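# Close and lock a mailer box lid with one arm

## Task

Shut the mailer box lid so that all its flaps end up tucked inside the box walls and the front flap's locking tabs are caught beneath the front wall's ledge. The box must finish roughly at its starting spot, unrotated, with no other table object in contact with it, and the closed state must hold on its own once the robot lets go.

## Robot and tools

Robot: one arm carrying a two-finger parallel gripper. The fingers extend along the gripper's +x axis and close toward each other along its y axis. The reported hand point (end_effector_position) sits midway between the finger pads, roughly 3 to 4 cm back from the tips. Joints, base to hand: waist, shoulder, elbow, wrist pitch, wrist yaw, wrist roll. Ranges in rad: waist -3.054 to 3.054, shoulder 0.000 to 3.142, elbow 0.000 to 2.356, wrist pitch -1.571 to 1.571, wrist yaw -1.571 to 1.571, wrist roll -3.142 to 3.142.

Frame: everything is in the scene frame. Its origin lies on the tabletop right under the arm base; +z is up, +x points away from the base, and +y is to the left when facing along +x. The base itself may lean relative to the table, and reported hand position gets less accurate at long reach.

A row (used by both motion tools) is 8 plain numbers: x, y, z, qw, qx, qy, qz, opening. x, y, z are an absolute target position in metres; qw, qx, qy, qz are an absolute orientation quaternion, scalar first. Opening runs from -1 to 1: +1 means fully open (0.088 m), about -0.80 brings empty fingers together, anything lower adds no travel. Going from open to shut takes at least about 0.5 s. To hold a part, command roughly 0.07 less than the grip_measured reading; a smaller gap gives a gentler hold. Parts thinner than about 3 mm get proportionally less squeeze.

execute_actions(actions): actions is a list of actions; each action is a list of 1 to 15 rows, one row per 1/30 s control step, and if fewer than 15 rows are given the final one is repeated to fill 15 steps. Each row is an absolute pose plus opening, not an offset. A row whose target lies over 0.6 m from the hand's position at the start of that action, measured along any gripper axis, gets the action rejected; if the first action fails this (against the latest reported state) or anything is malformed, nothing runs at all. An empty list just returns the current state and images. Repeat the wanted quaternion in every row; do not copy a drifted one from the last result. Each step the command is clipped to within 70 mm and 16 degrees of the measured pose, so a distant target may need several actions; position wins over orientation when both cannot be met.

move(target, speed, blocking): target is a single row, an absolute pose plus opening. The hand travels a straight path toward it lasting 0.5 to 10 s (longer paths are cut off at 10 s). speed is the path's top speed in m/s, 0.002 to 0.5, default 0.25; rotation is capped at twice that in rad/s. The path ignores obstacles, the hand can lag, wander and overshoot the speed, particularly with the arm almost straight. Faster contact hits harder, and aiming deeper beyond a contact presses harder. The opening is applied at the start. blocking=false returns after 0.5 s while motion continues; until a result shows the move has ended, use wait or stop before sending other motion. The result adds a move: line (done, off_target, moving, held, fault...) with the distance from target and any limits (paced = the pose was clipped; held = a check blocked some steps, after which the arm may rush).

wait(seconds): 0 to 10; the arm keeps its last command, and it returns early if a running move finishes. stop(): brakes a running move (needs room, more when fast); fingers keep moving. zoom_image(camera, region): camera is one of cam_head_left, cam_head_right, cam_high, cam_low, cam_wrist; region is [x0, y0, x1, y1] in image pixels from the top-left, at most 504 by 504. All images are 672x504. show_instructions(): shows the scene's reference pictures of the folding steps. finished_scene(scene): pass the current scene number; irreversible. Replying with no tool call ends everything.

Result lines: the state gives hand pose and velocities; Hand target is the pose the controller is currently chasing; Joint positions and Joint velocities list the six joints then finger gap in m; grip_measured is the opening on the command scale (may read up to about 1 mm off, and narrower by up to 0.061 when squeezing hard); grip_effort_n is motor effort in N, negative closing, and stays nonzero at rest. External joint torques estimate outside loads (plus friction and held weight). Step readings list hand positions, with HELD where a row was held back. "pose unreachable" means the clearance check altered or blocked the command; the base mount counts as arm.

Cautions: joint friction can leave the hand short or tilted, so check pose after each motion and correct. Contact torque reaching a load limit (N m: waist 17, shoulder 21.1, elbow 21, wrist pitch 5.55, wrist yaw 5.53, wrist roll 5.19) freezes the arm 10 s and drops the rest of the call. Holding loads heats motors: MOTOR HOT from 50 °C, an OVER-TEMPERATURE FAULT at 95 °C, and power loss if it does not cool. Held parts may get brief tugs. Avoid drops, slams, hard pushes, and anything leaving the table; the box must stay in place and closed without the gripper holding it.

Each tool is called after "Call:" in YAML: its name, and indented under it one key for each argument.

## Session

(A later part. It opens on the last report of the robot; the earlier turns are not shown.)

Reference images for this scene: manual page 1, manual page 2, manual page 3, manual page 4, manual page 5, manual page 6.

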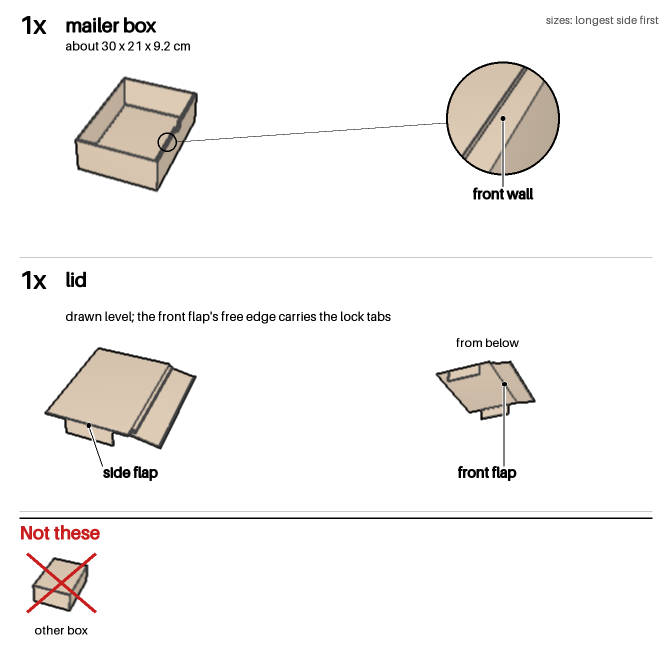

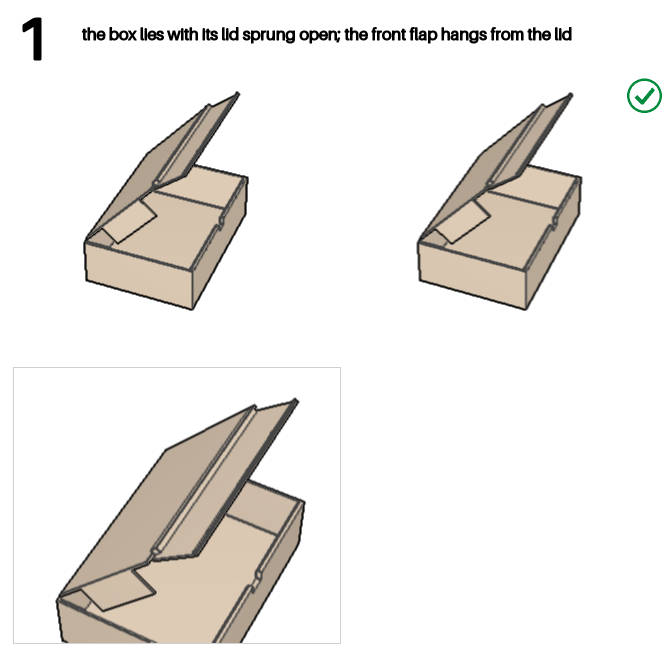

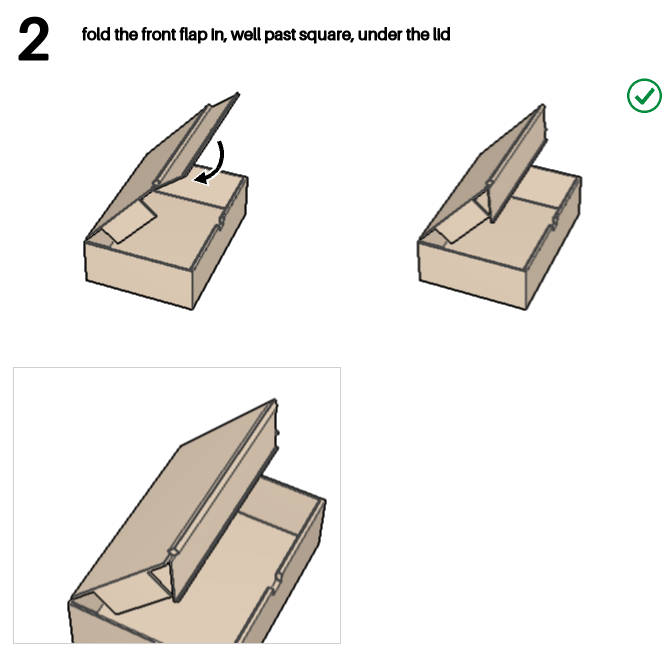

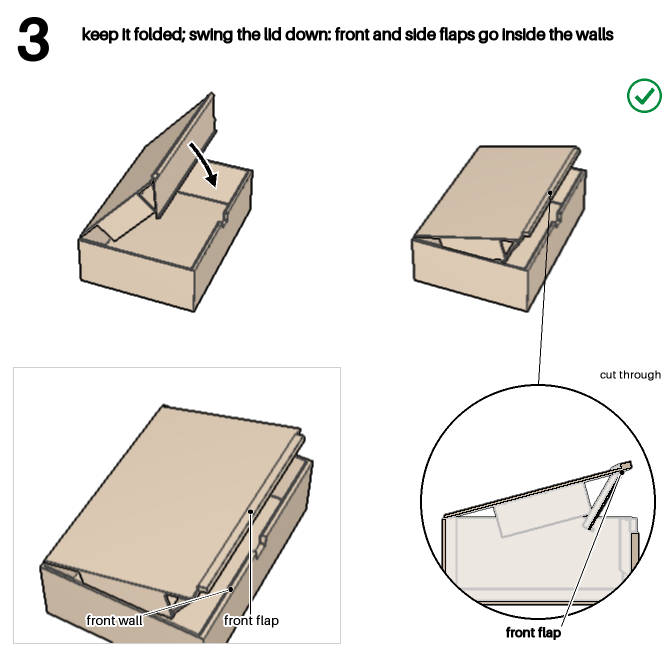

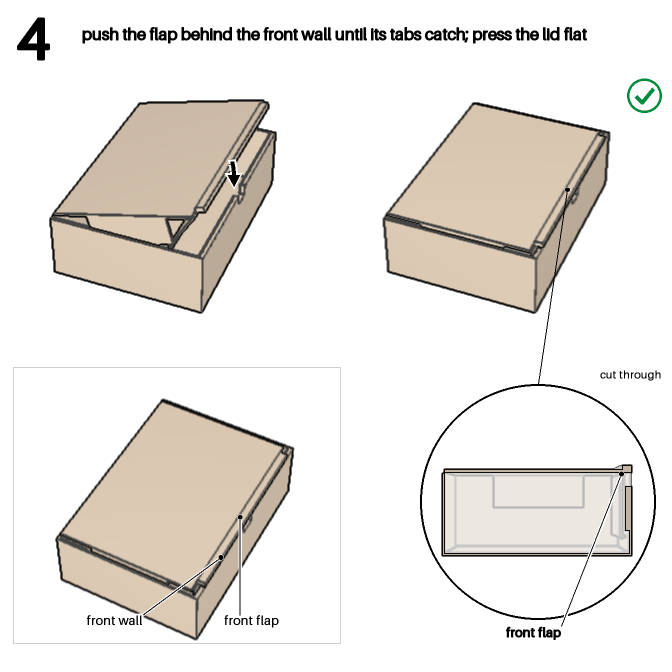

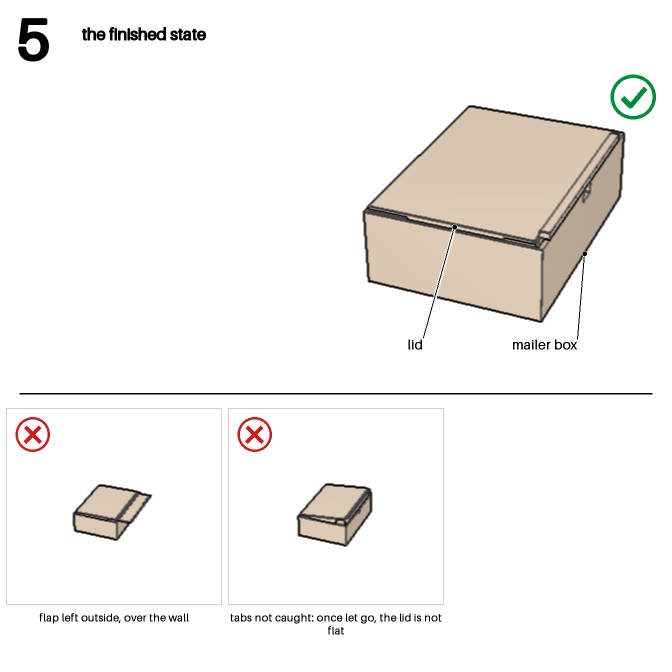

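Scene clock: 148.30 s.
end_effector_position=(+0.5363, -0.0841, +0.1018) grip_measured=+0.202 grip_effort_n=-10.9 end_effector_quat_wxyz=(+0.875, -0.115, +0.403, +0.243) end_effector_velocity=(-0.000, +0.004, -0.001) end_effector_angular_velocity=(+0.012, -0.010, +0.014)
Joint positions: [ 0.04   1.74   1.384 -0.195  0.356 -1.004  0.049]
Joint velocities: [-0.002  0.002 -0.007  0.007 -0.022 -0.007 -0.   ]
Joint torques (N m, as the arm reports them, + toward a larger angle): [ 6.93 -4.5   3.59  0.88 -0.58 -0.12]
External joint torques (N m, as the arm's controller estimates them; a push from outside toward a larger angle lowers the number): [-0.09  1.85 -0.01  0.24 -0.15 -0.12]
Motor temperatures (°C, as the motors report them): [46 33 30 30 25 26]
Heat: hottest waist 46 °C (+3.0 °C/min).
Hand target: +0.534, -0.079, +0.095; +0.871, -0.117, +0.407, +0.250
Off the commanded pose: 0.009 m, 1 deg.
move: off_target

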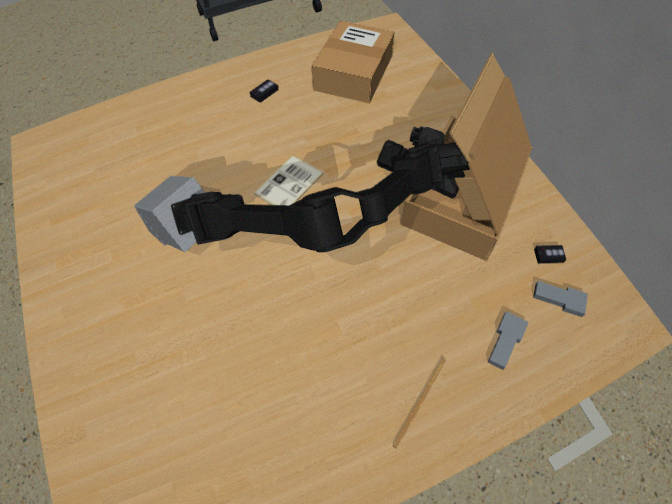

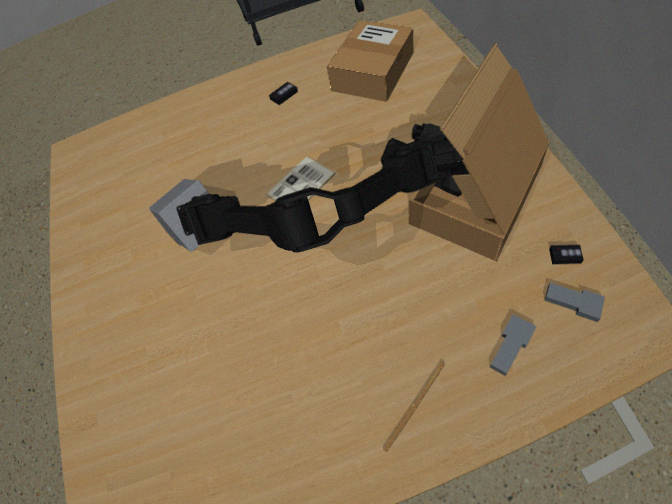

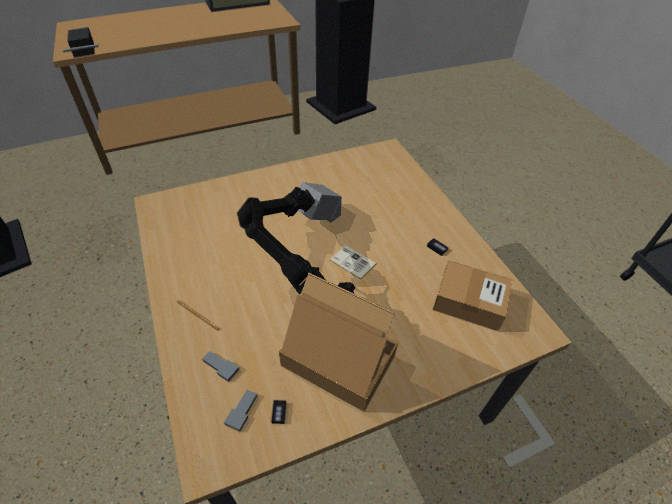

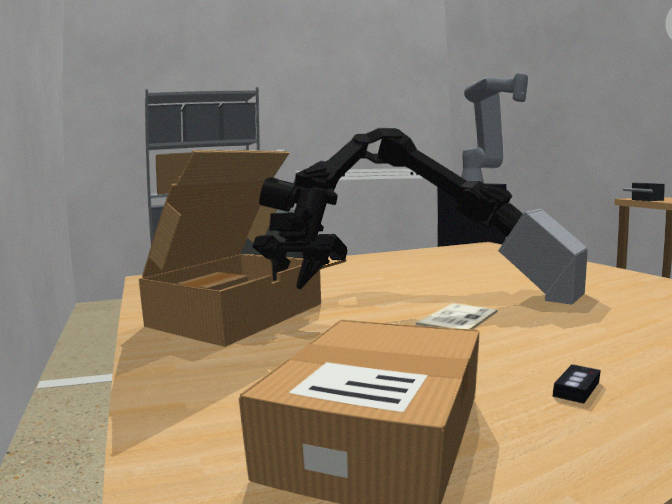

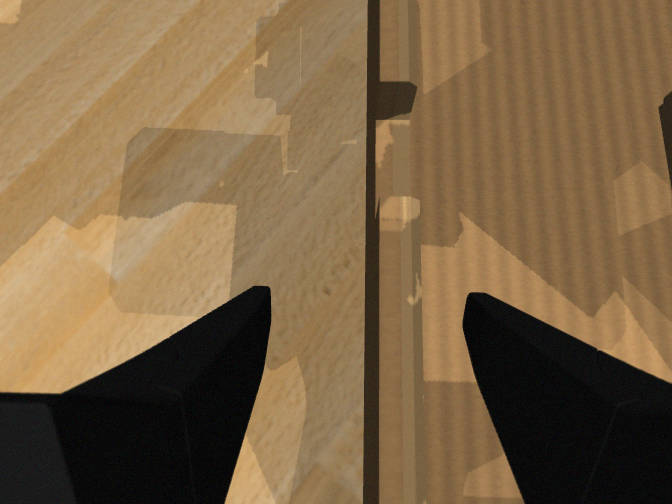

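Call:
move:
  target: [0.535,-0.081,0.095,0.871,-0.117,0.407,0.25,-0.72]

Call:
move:
  target: [0.487,0.018,0.098,0.886,-0.088,0.414,0.188,-0.72]
  speed: 0.06

Call:
move:
  target: [0.487,0.018,0.098,0.886,-0.088,0.414,0.188,0.2]

Call:
move:
  target: [0.48,0.03,0.15,0.889,-0.209,0.381,0.148,0.2]
  speed: 0.1

Call:
move:
  target: [0.44,0.13,0.25,0.878,-0.32,0.345,0.09,-0.72]

Call:
move:
  target: [0.49,0.10,0.36,0.878,-0.32,0.345,0.09,-0.72]

Scene clock: 157.20 s.
end_effector_position=(+0.5365, -0.0842, +0.1017) grip_measured=-0.681 grip_effort_n=-83.5 end_effector_quat_wxyz=(+0.875, -0.117, +0.402, +0.244) end_effector_velocity=(-0.002, +0.001, -0.001) end_effector_angular_velocity=(+0.009, +0.005, +0.001)
Joint positions: [ 0.039  1.741  1.384 -0.194  0.354 -1.009  0.006]
Joint velocities: [-0.002 -0.002 -0.002 -0.007 -0.007  0.007 -0.   ]
Joint torques (N m, as the arm reports them, + toward a larger angle): [ 6.47 -4.34  4.51  0.46 -0.67 -0.06]
External joint torques (N m, as the arm's controller estimates them; a push from outside toward a larger angle lowers the number): [-0.59  2.15  0.8  -0.21 -0.24 -0.06]
Motor temperatures (°C, as the motors report them): [46 33 30 30 25 26]
Heat: hottest waist 46 °C (+2.0 °C/min).
Hand target: +0.535, -0.081, +0.095; +0.871, -0.117, +0.407, +0.250
Off the commanded pose: 0.008 m, 1 deg.
move: done

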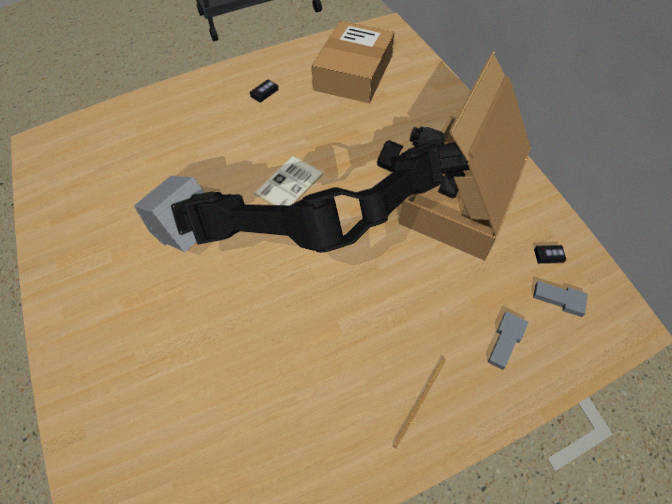

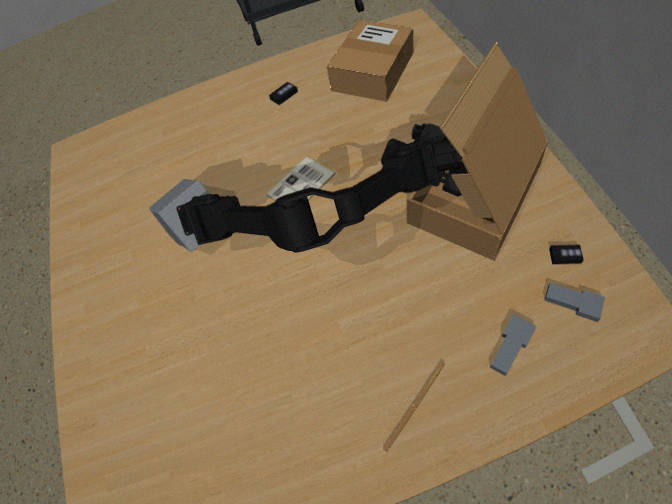

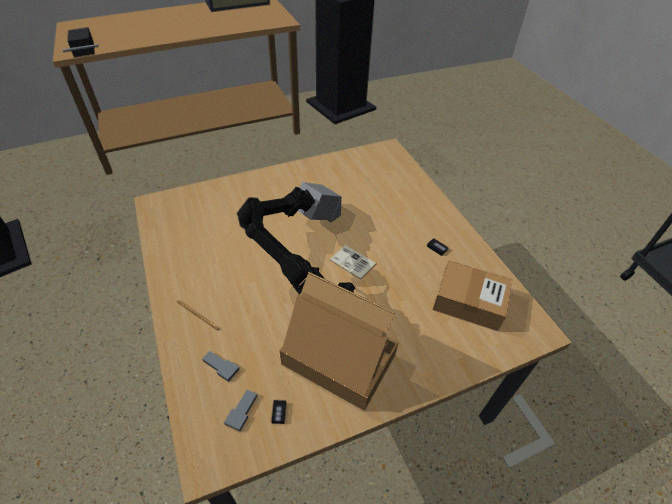

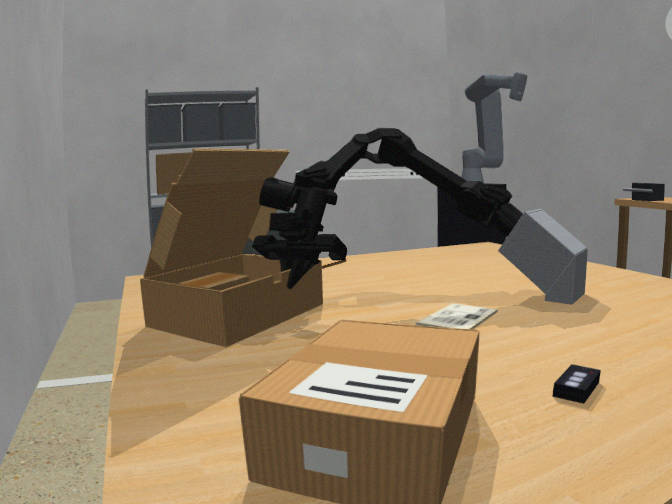

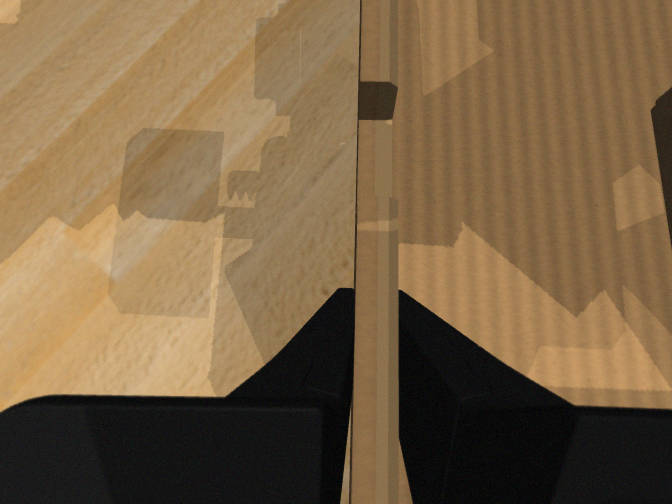

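Scene clock: 159.47 s.
end_effector_position=(+0.4912, +0.0134, +0.1026) grip_measured=-0.681 grip_effort_n=-83.5 end_effector_quat_wxyz=(+0.890, -0.086, +0.408, +0.186) end_effector_velocity=(-0.003, -0.002, -0.004) end_effector_angular_velocity=(-0.022, +0.012, -0.004)
Joint positions: [ 0.225  1.796  1.032  0.243  0.562 -0.83   0.006]
Joint velocities: [-0.002  0.002 -0.007  0.007  0.022 -0.007 -0.   ]
Joint torques (N m, as the arm reports them, + toward a larger angle): [ 7.49 -3.51  2.89  0.99 -0.16  0.19]
External joint torques (N m, as the arm's controller estimates them; a push from outside toward a larger angle lowers the number): [ 0.4   1.7  -0.43  0.18  0.19  0.19]
Motor temperatures (°C, as the motors report them): [46 33 30 30 25 26]
Heat: hottest waist 46 °C (+2.0 °C/min).
Hand target: +0.487, +0.018, +0.098; +0.886, -0.088, +0.414, +0.188
Off the commanded pose: 0.008 m, 1 deg.
move: done

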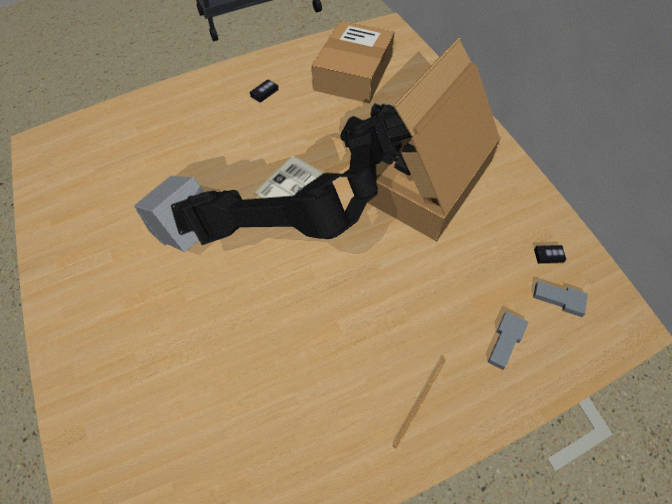

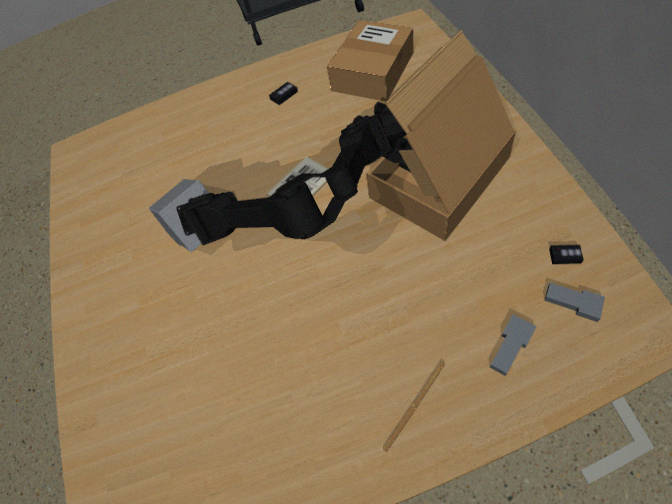

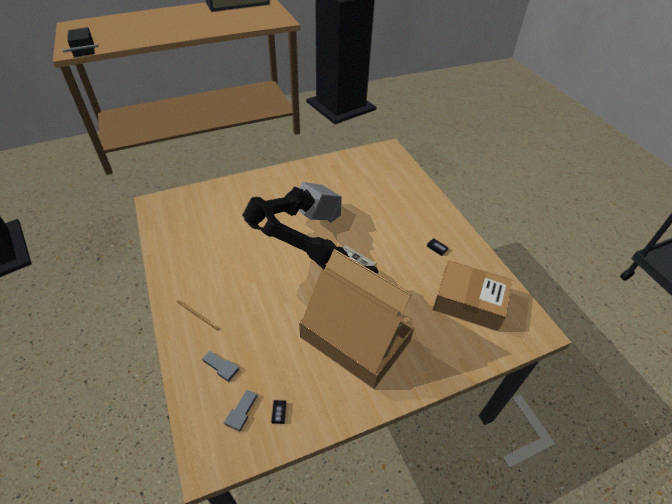

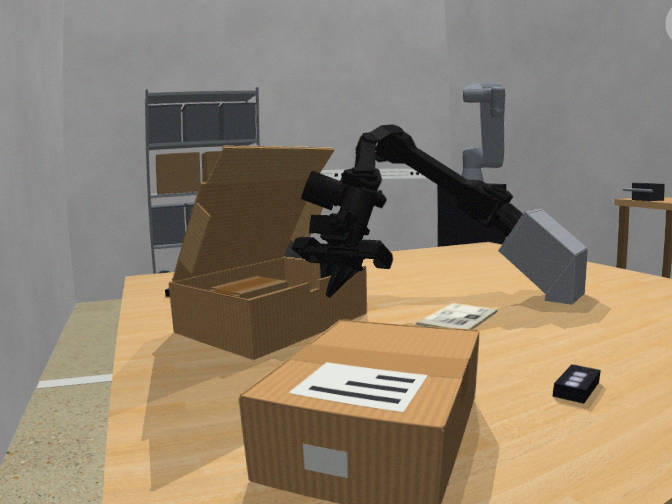

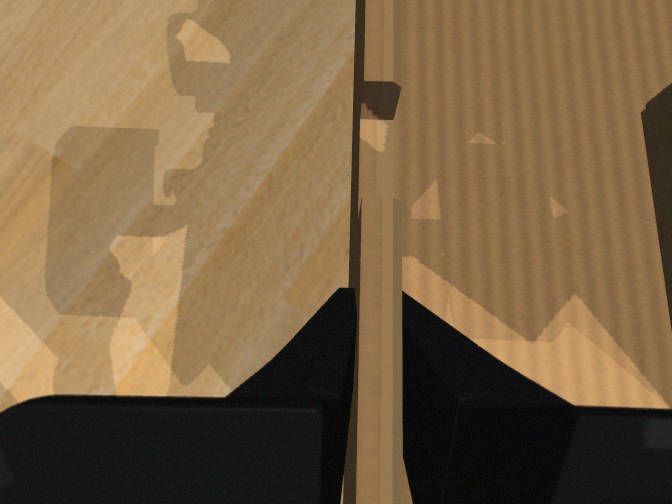

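Scene clock: 160.23 s.
end_effector_position=(+0.4906, +0.0139, +0.1023) grip_measured=+0.195 grip_effort_n=17.9 end_effector_quat_wxyz=(+0.889, -0.086, +0.409, +0.185) end_effector_velocity=(+0.000, -0.003, -0.001) end_effector_angular_velocity=(-0.010, -0.001, -0.005)
Joint positions: [ 0.225  1.797  1.03   0.245  0.564 -0.829  0.049]
Joint velocities: [-0.002 -0.002 -0.002  0.007  0.007 -0.007  0.001]
Joint torques (N m, as the arm reports them, + toward a larger angle): [ 7.55 -3.53  3.01  1.01 -0.17  0.17]
External joint torques (N m, as the arm's controller estimates them; a push from outside toward a larger angle lowers the number): [ 0.41  1.61 -0.25  0.22  0.2   0.16]
Motor temperatures (°C, as the motors report them): [46 33 30 30 25 26]
Heat: hottest waist 46 °C (+2.0 °C/min).
Hand target: +0.487, +0.018, +0.098; +0.886, -0.088, +0.414, +0.188
Off the commanded pose: 0.007 m, 1 deg.
move: done

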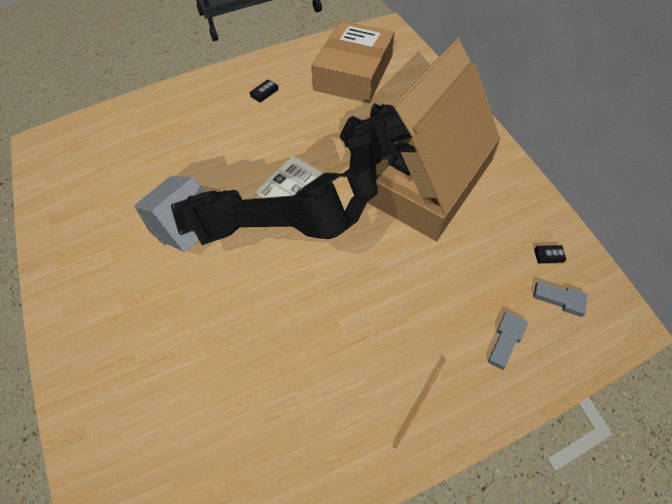

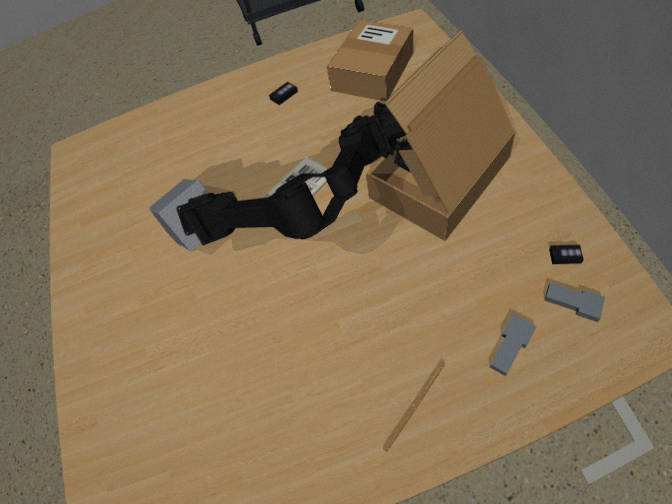

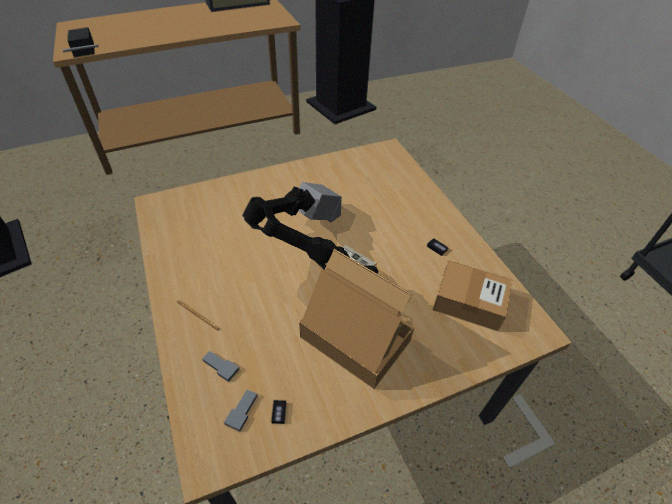

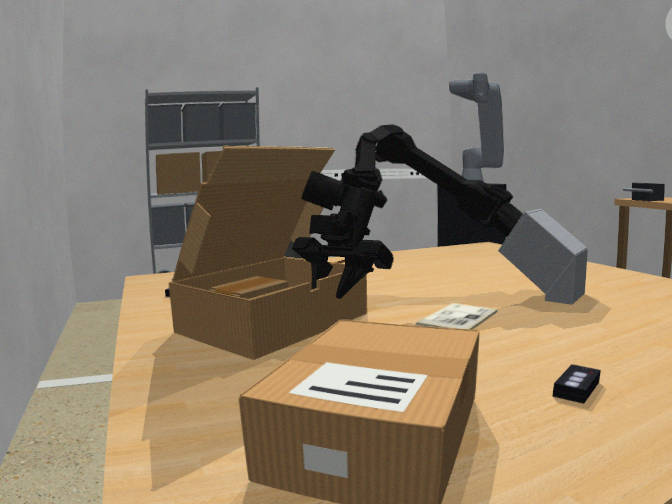

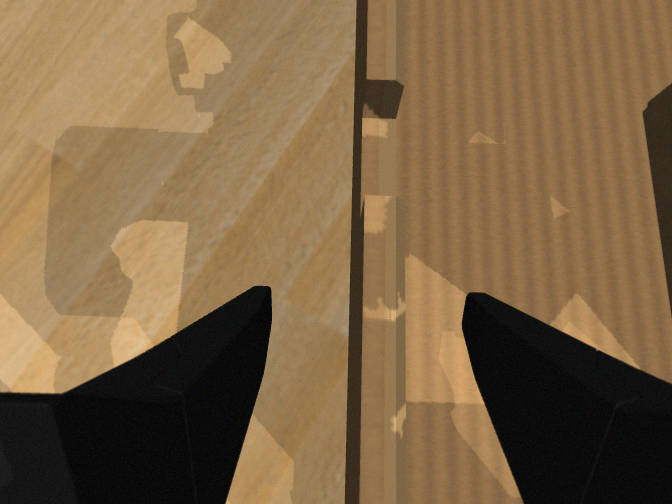

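Scene clock: 161.90 s.
end_effector_position=(+0.4836, +0.0268, +0.1535) grip_measured=+0.198 grip_effort_n=17.9 end_effector_quat_wxyz=(+0.892, -0.202, +0.378, +0.144) end_effector_velocity=(-0.004, +0.000, -0.003) end_effector_angular_velocity=(-0.021, +0.012, +0.001)
Joint positions: [ 0.4    1.797  0.967  0.431  0.819 -1.033  0.049]
Joint velocities: [ 0.002  0.002 -0.012  0.007  0.022 -0.007  0.   ]
Joint torques (N m, as the arm reports them, + toward a larger angle): [ 7.33 -3.1   3.48  1.11 -0.11 -0.14]
External joint torques (N m, as the arm's controller estimates them; a push from outside toward a larger angle lowers the number): [ 0.21  1.34 -0.18  0.2   0.19 -0.16]
Motor temperatures (°C, as the motors report them): [46 33 30 30 25 26]
Heat: hottest waist 46 °C (+2.0 °C/min).
Hand target: +0.480, +0.030, +0.150; +0.888, -0.209, +0.381, +0.148
Off the commanded pose: 0.006 m, 1 deg.
move: done

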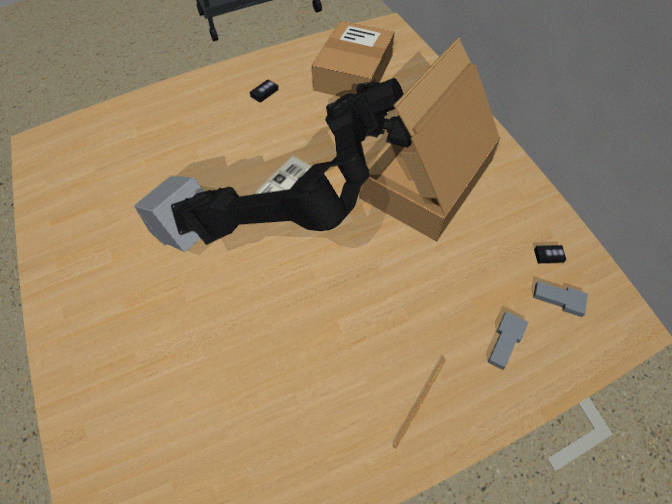

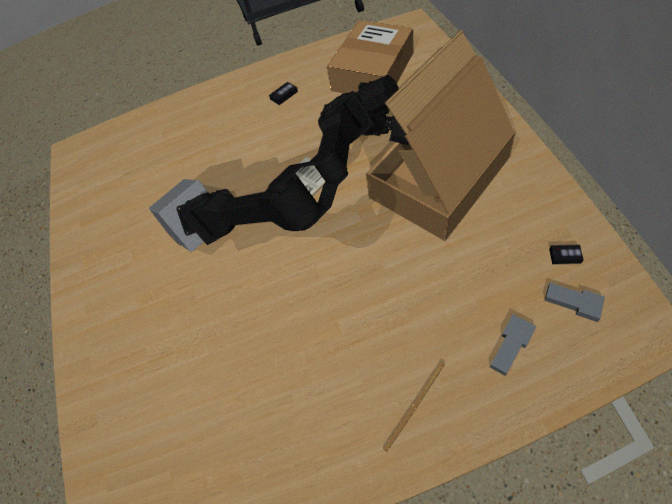

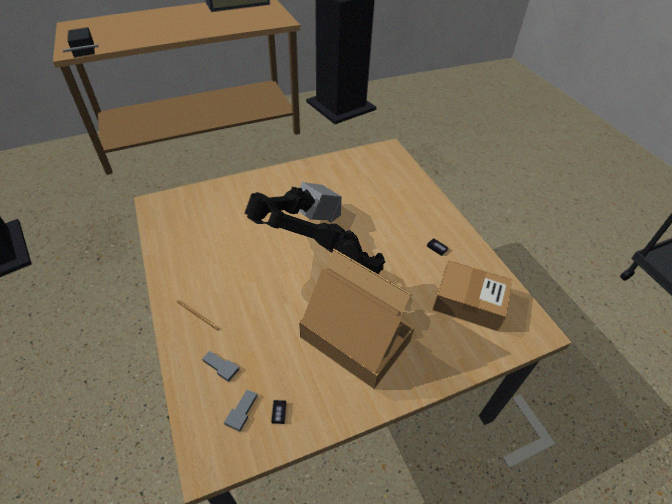

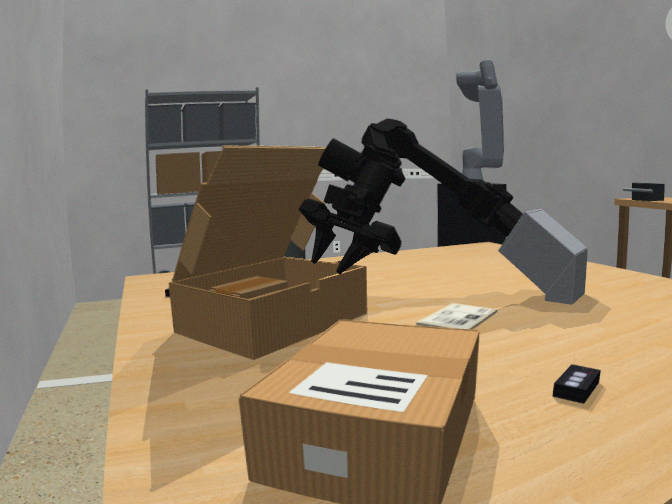

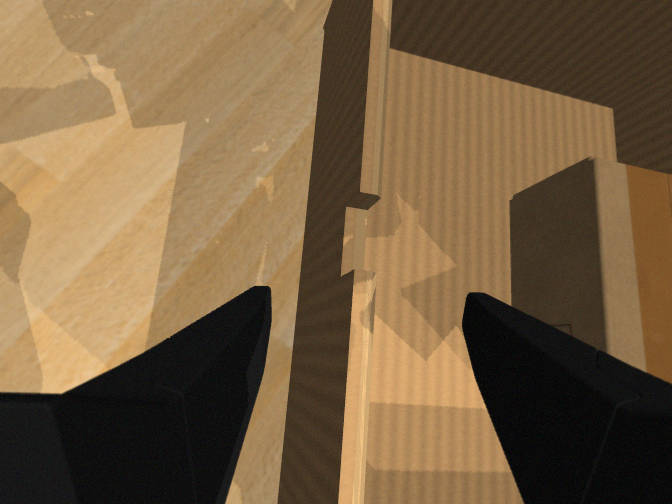

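Scene clock: 163.07 s.
end_effector_position=(+0.4402, +0.1284, +0.2505) grip_measured=-0.717 grip_effort_n=-10.9 end_effector_quat_wxyz=(+0.879, -0.317, +0.344, +0.092) end_effector_velocity=(+0.001, +0.005, +0.006) end_effector_angular_velocity=(-0.005, -0.028, +0.010)
Joint positions: [ 0.793  2.088  1.04   0.77   1.274 -1.252  0.004]
Joint velocities: [ 0.012  0.022  0.002  0.081 -0.007 -0.066 -0.   ]
Joint torques (N m, as the arm reports them, + toward a larger angle): [ 7.86 -2.95  6.22  1.09 -0.01 -0.09]
External joint torques (N m, as the arm's controller estimates them; a push from outside toward a larger angle lowers the number): [ 0.29  1.52  1.7   0.2   0.24 -0.13]
Motor temperatures (°C, as the motors report them): [46 33 30 30 25 26]
Heat: hottest waist 46 °C (+1.0 °C/min).
Hand target: +0.440, +0.130, +0.250; +0.878, -0.320, +0.345, +0.090
Off the commanded pose: 0.002 m, 0 deg.
move: done

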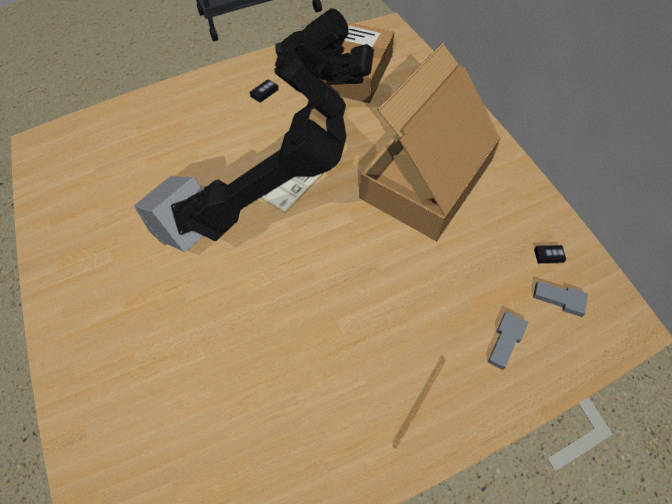

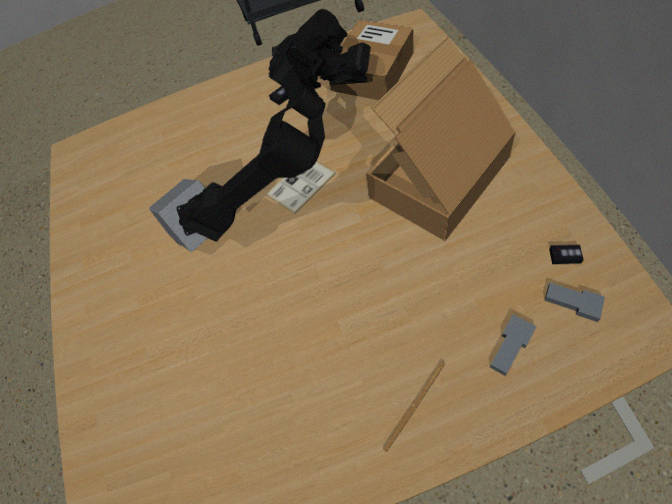

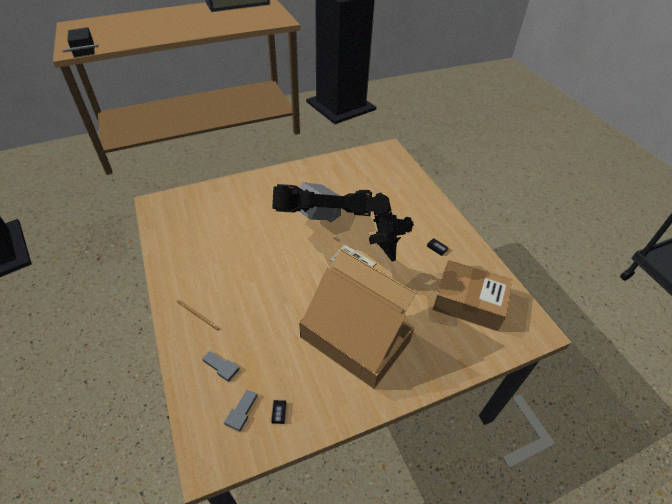

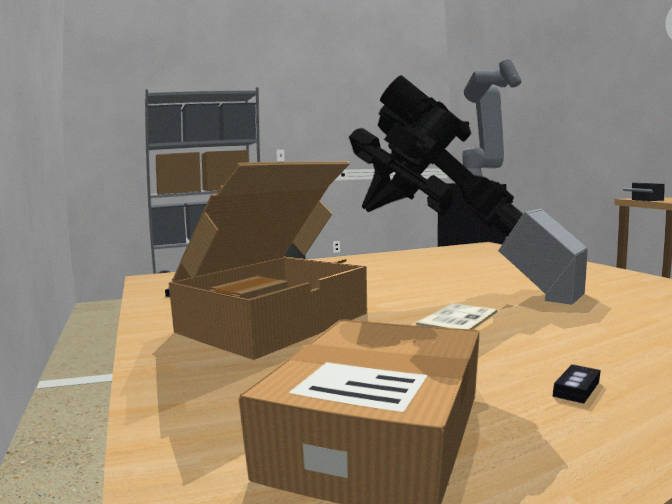

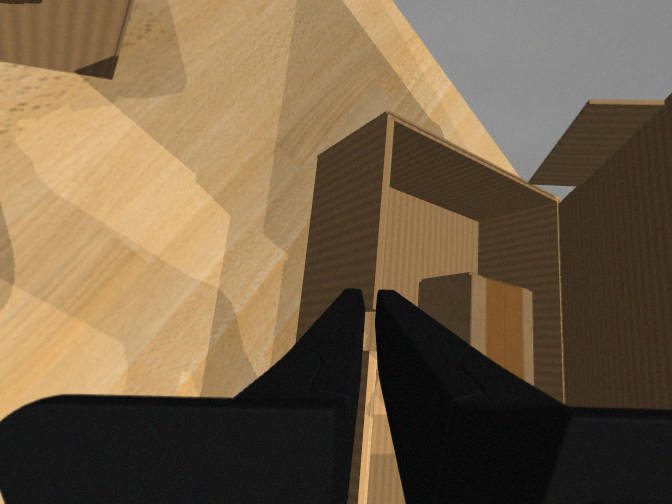

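Scene clock: 164.23 s.
end_effector_position=(+0.4897, +0.0985, +0.3606) grip_measured=-0.718 grip_effort_n=-10.9 end_effector_quat_wxyz=(+0.879, -0.320, +0.341, +0.089) end_effector_velocity=(+0.001, -0.002, -0.000) end_effector_angular_velocity=(+0.001, +0.032, +0.008)
Joint positions: [ 0.891  2.06   1.499  0.202  1.366 -1.169  0.004]
Joint velocities: [-0.002  0.002  0.066 -0.212  0.007  0.139 -0.   ]
Joint torques (N m, as the arm reports them, + toward a larger angle): [ 8.44 -2.53  6.32  0.66  0.    0.19]
External joint torques (N m, as the arm's controller estimates them; a push from outside toward a larger angle lowers the number): [ 0.37  1.36  1.72 -0.21  0.2   0.15]
Motor temperatures (°C, as the motors report them): [46 33 30 30 25 26]
Heat: hottest waist 46 °C (+1.0 °C/min).
Hand target: +0.490, +0.100, +0.360; +0.878, -0.320, +0.344, +0.089
Off the commanded pose: 0.002 m, 1 deg.
move: done

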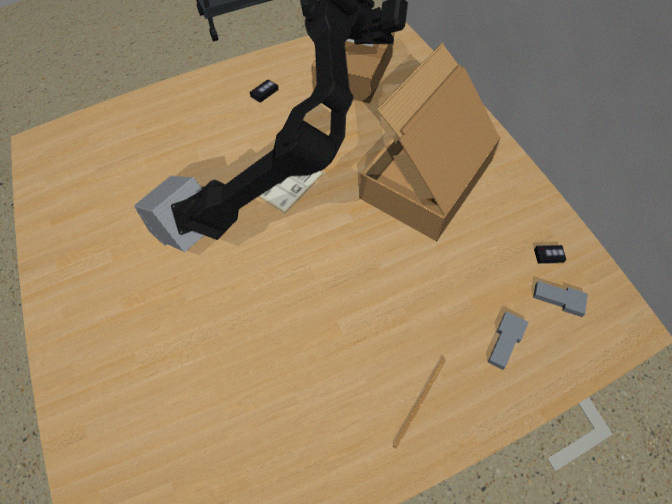

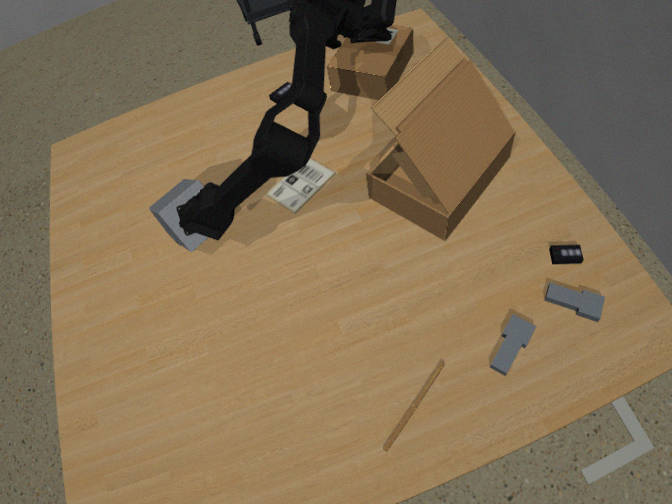

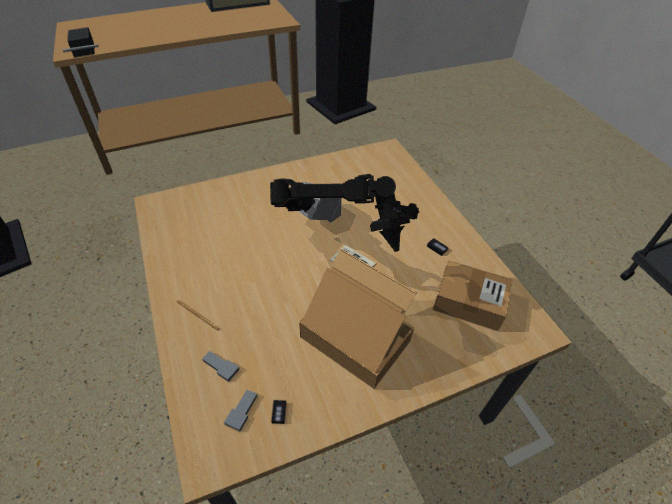

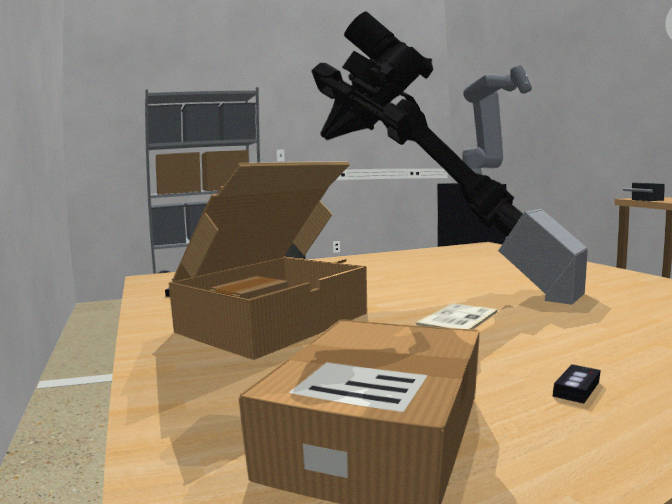

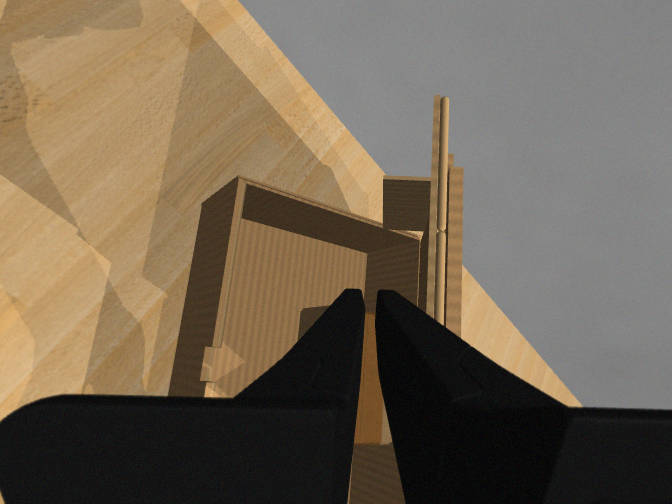

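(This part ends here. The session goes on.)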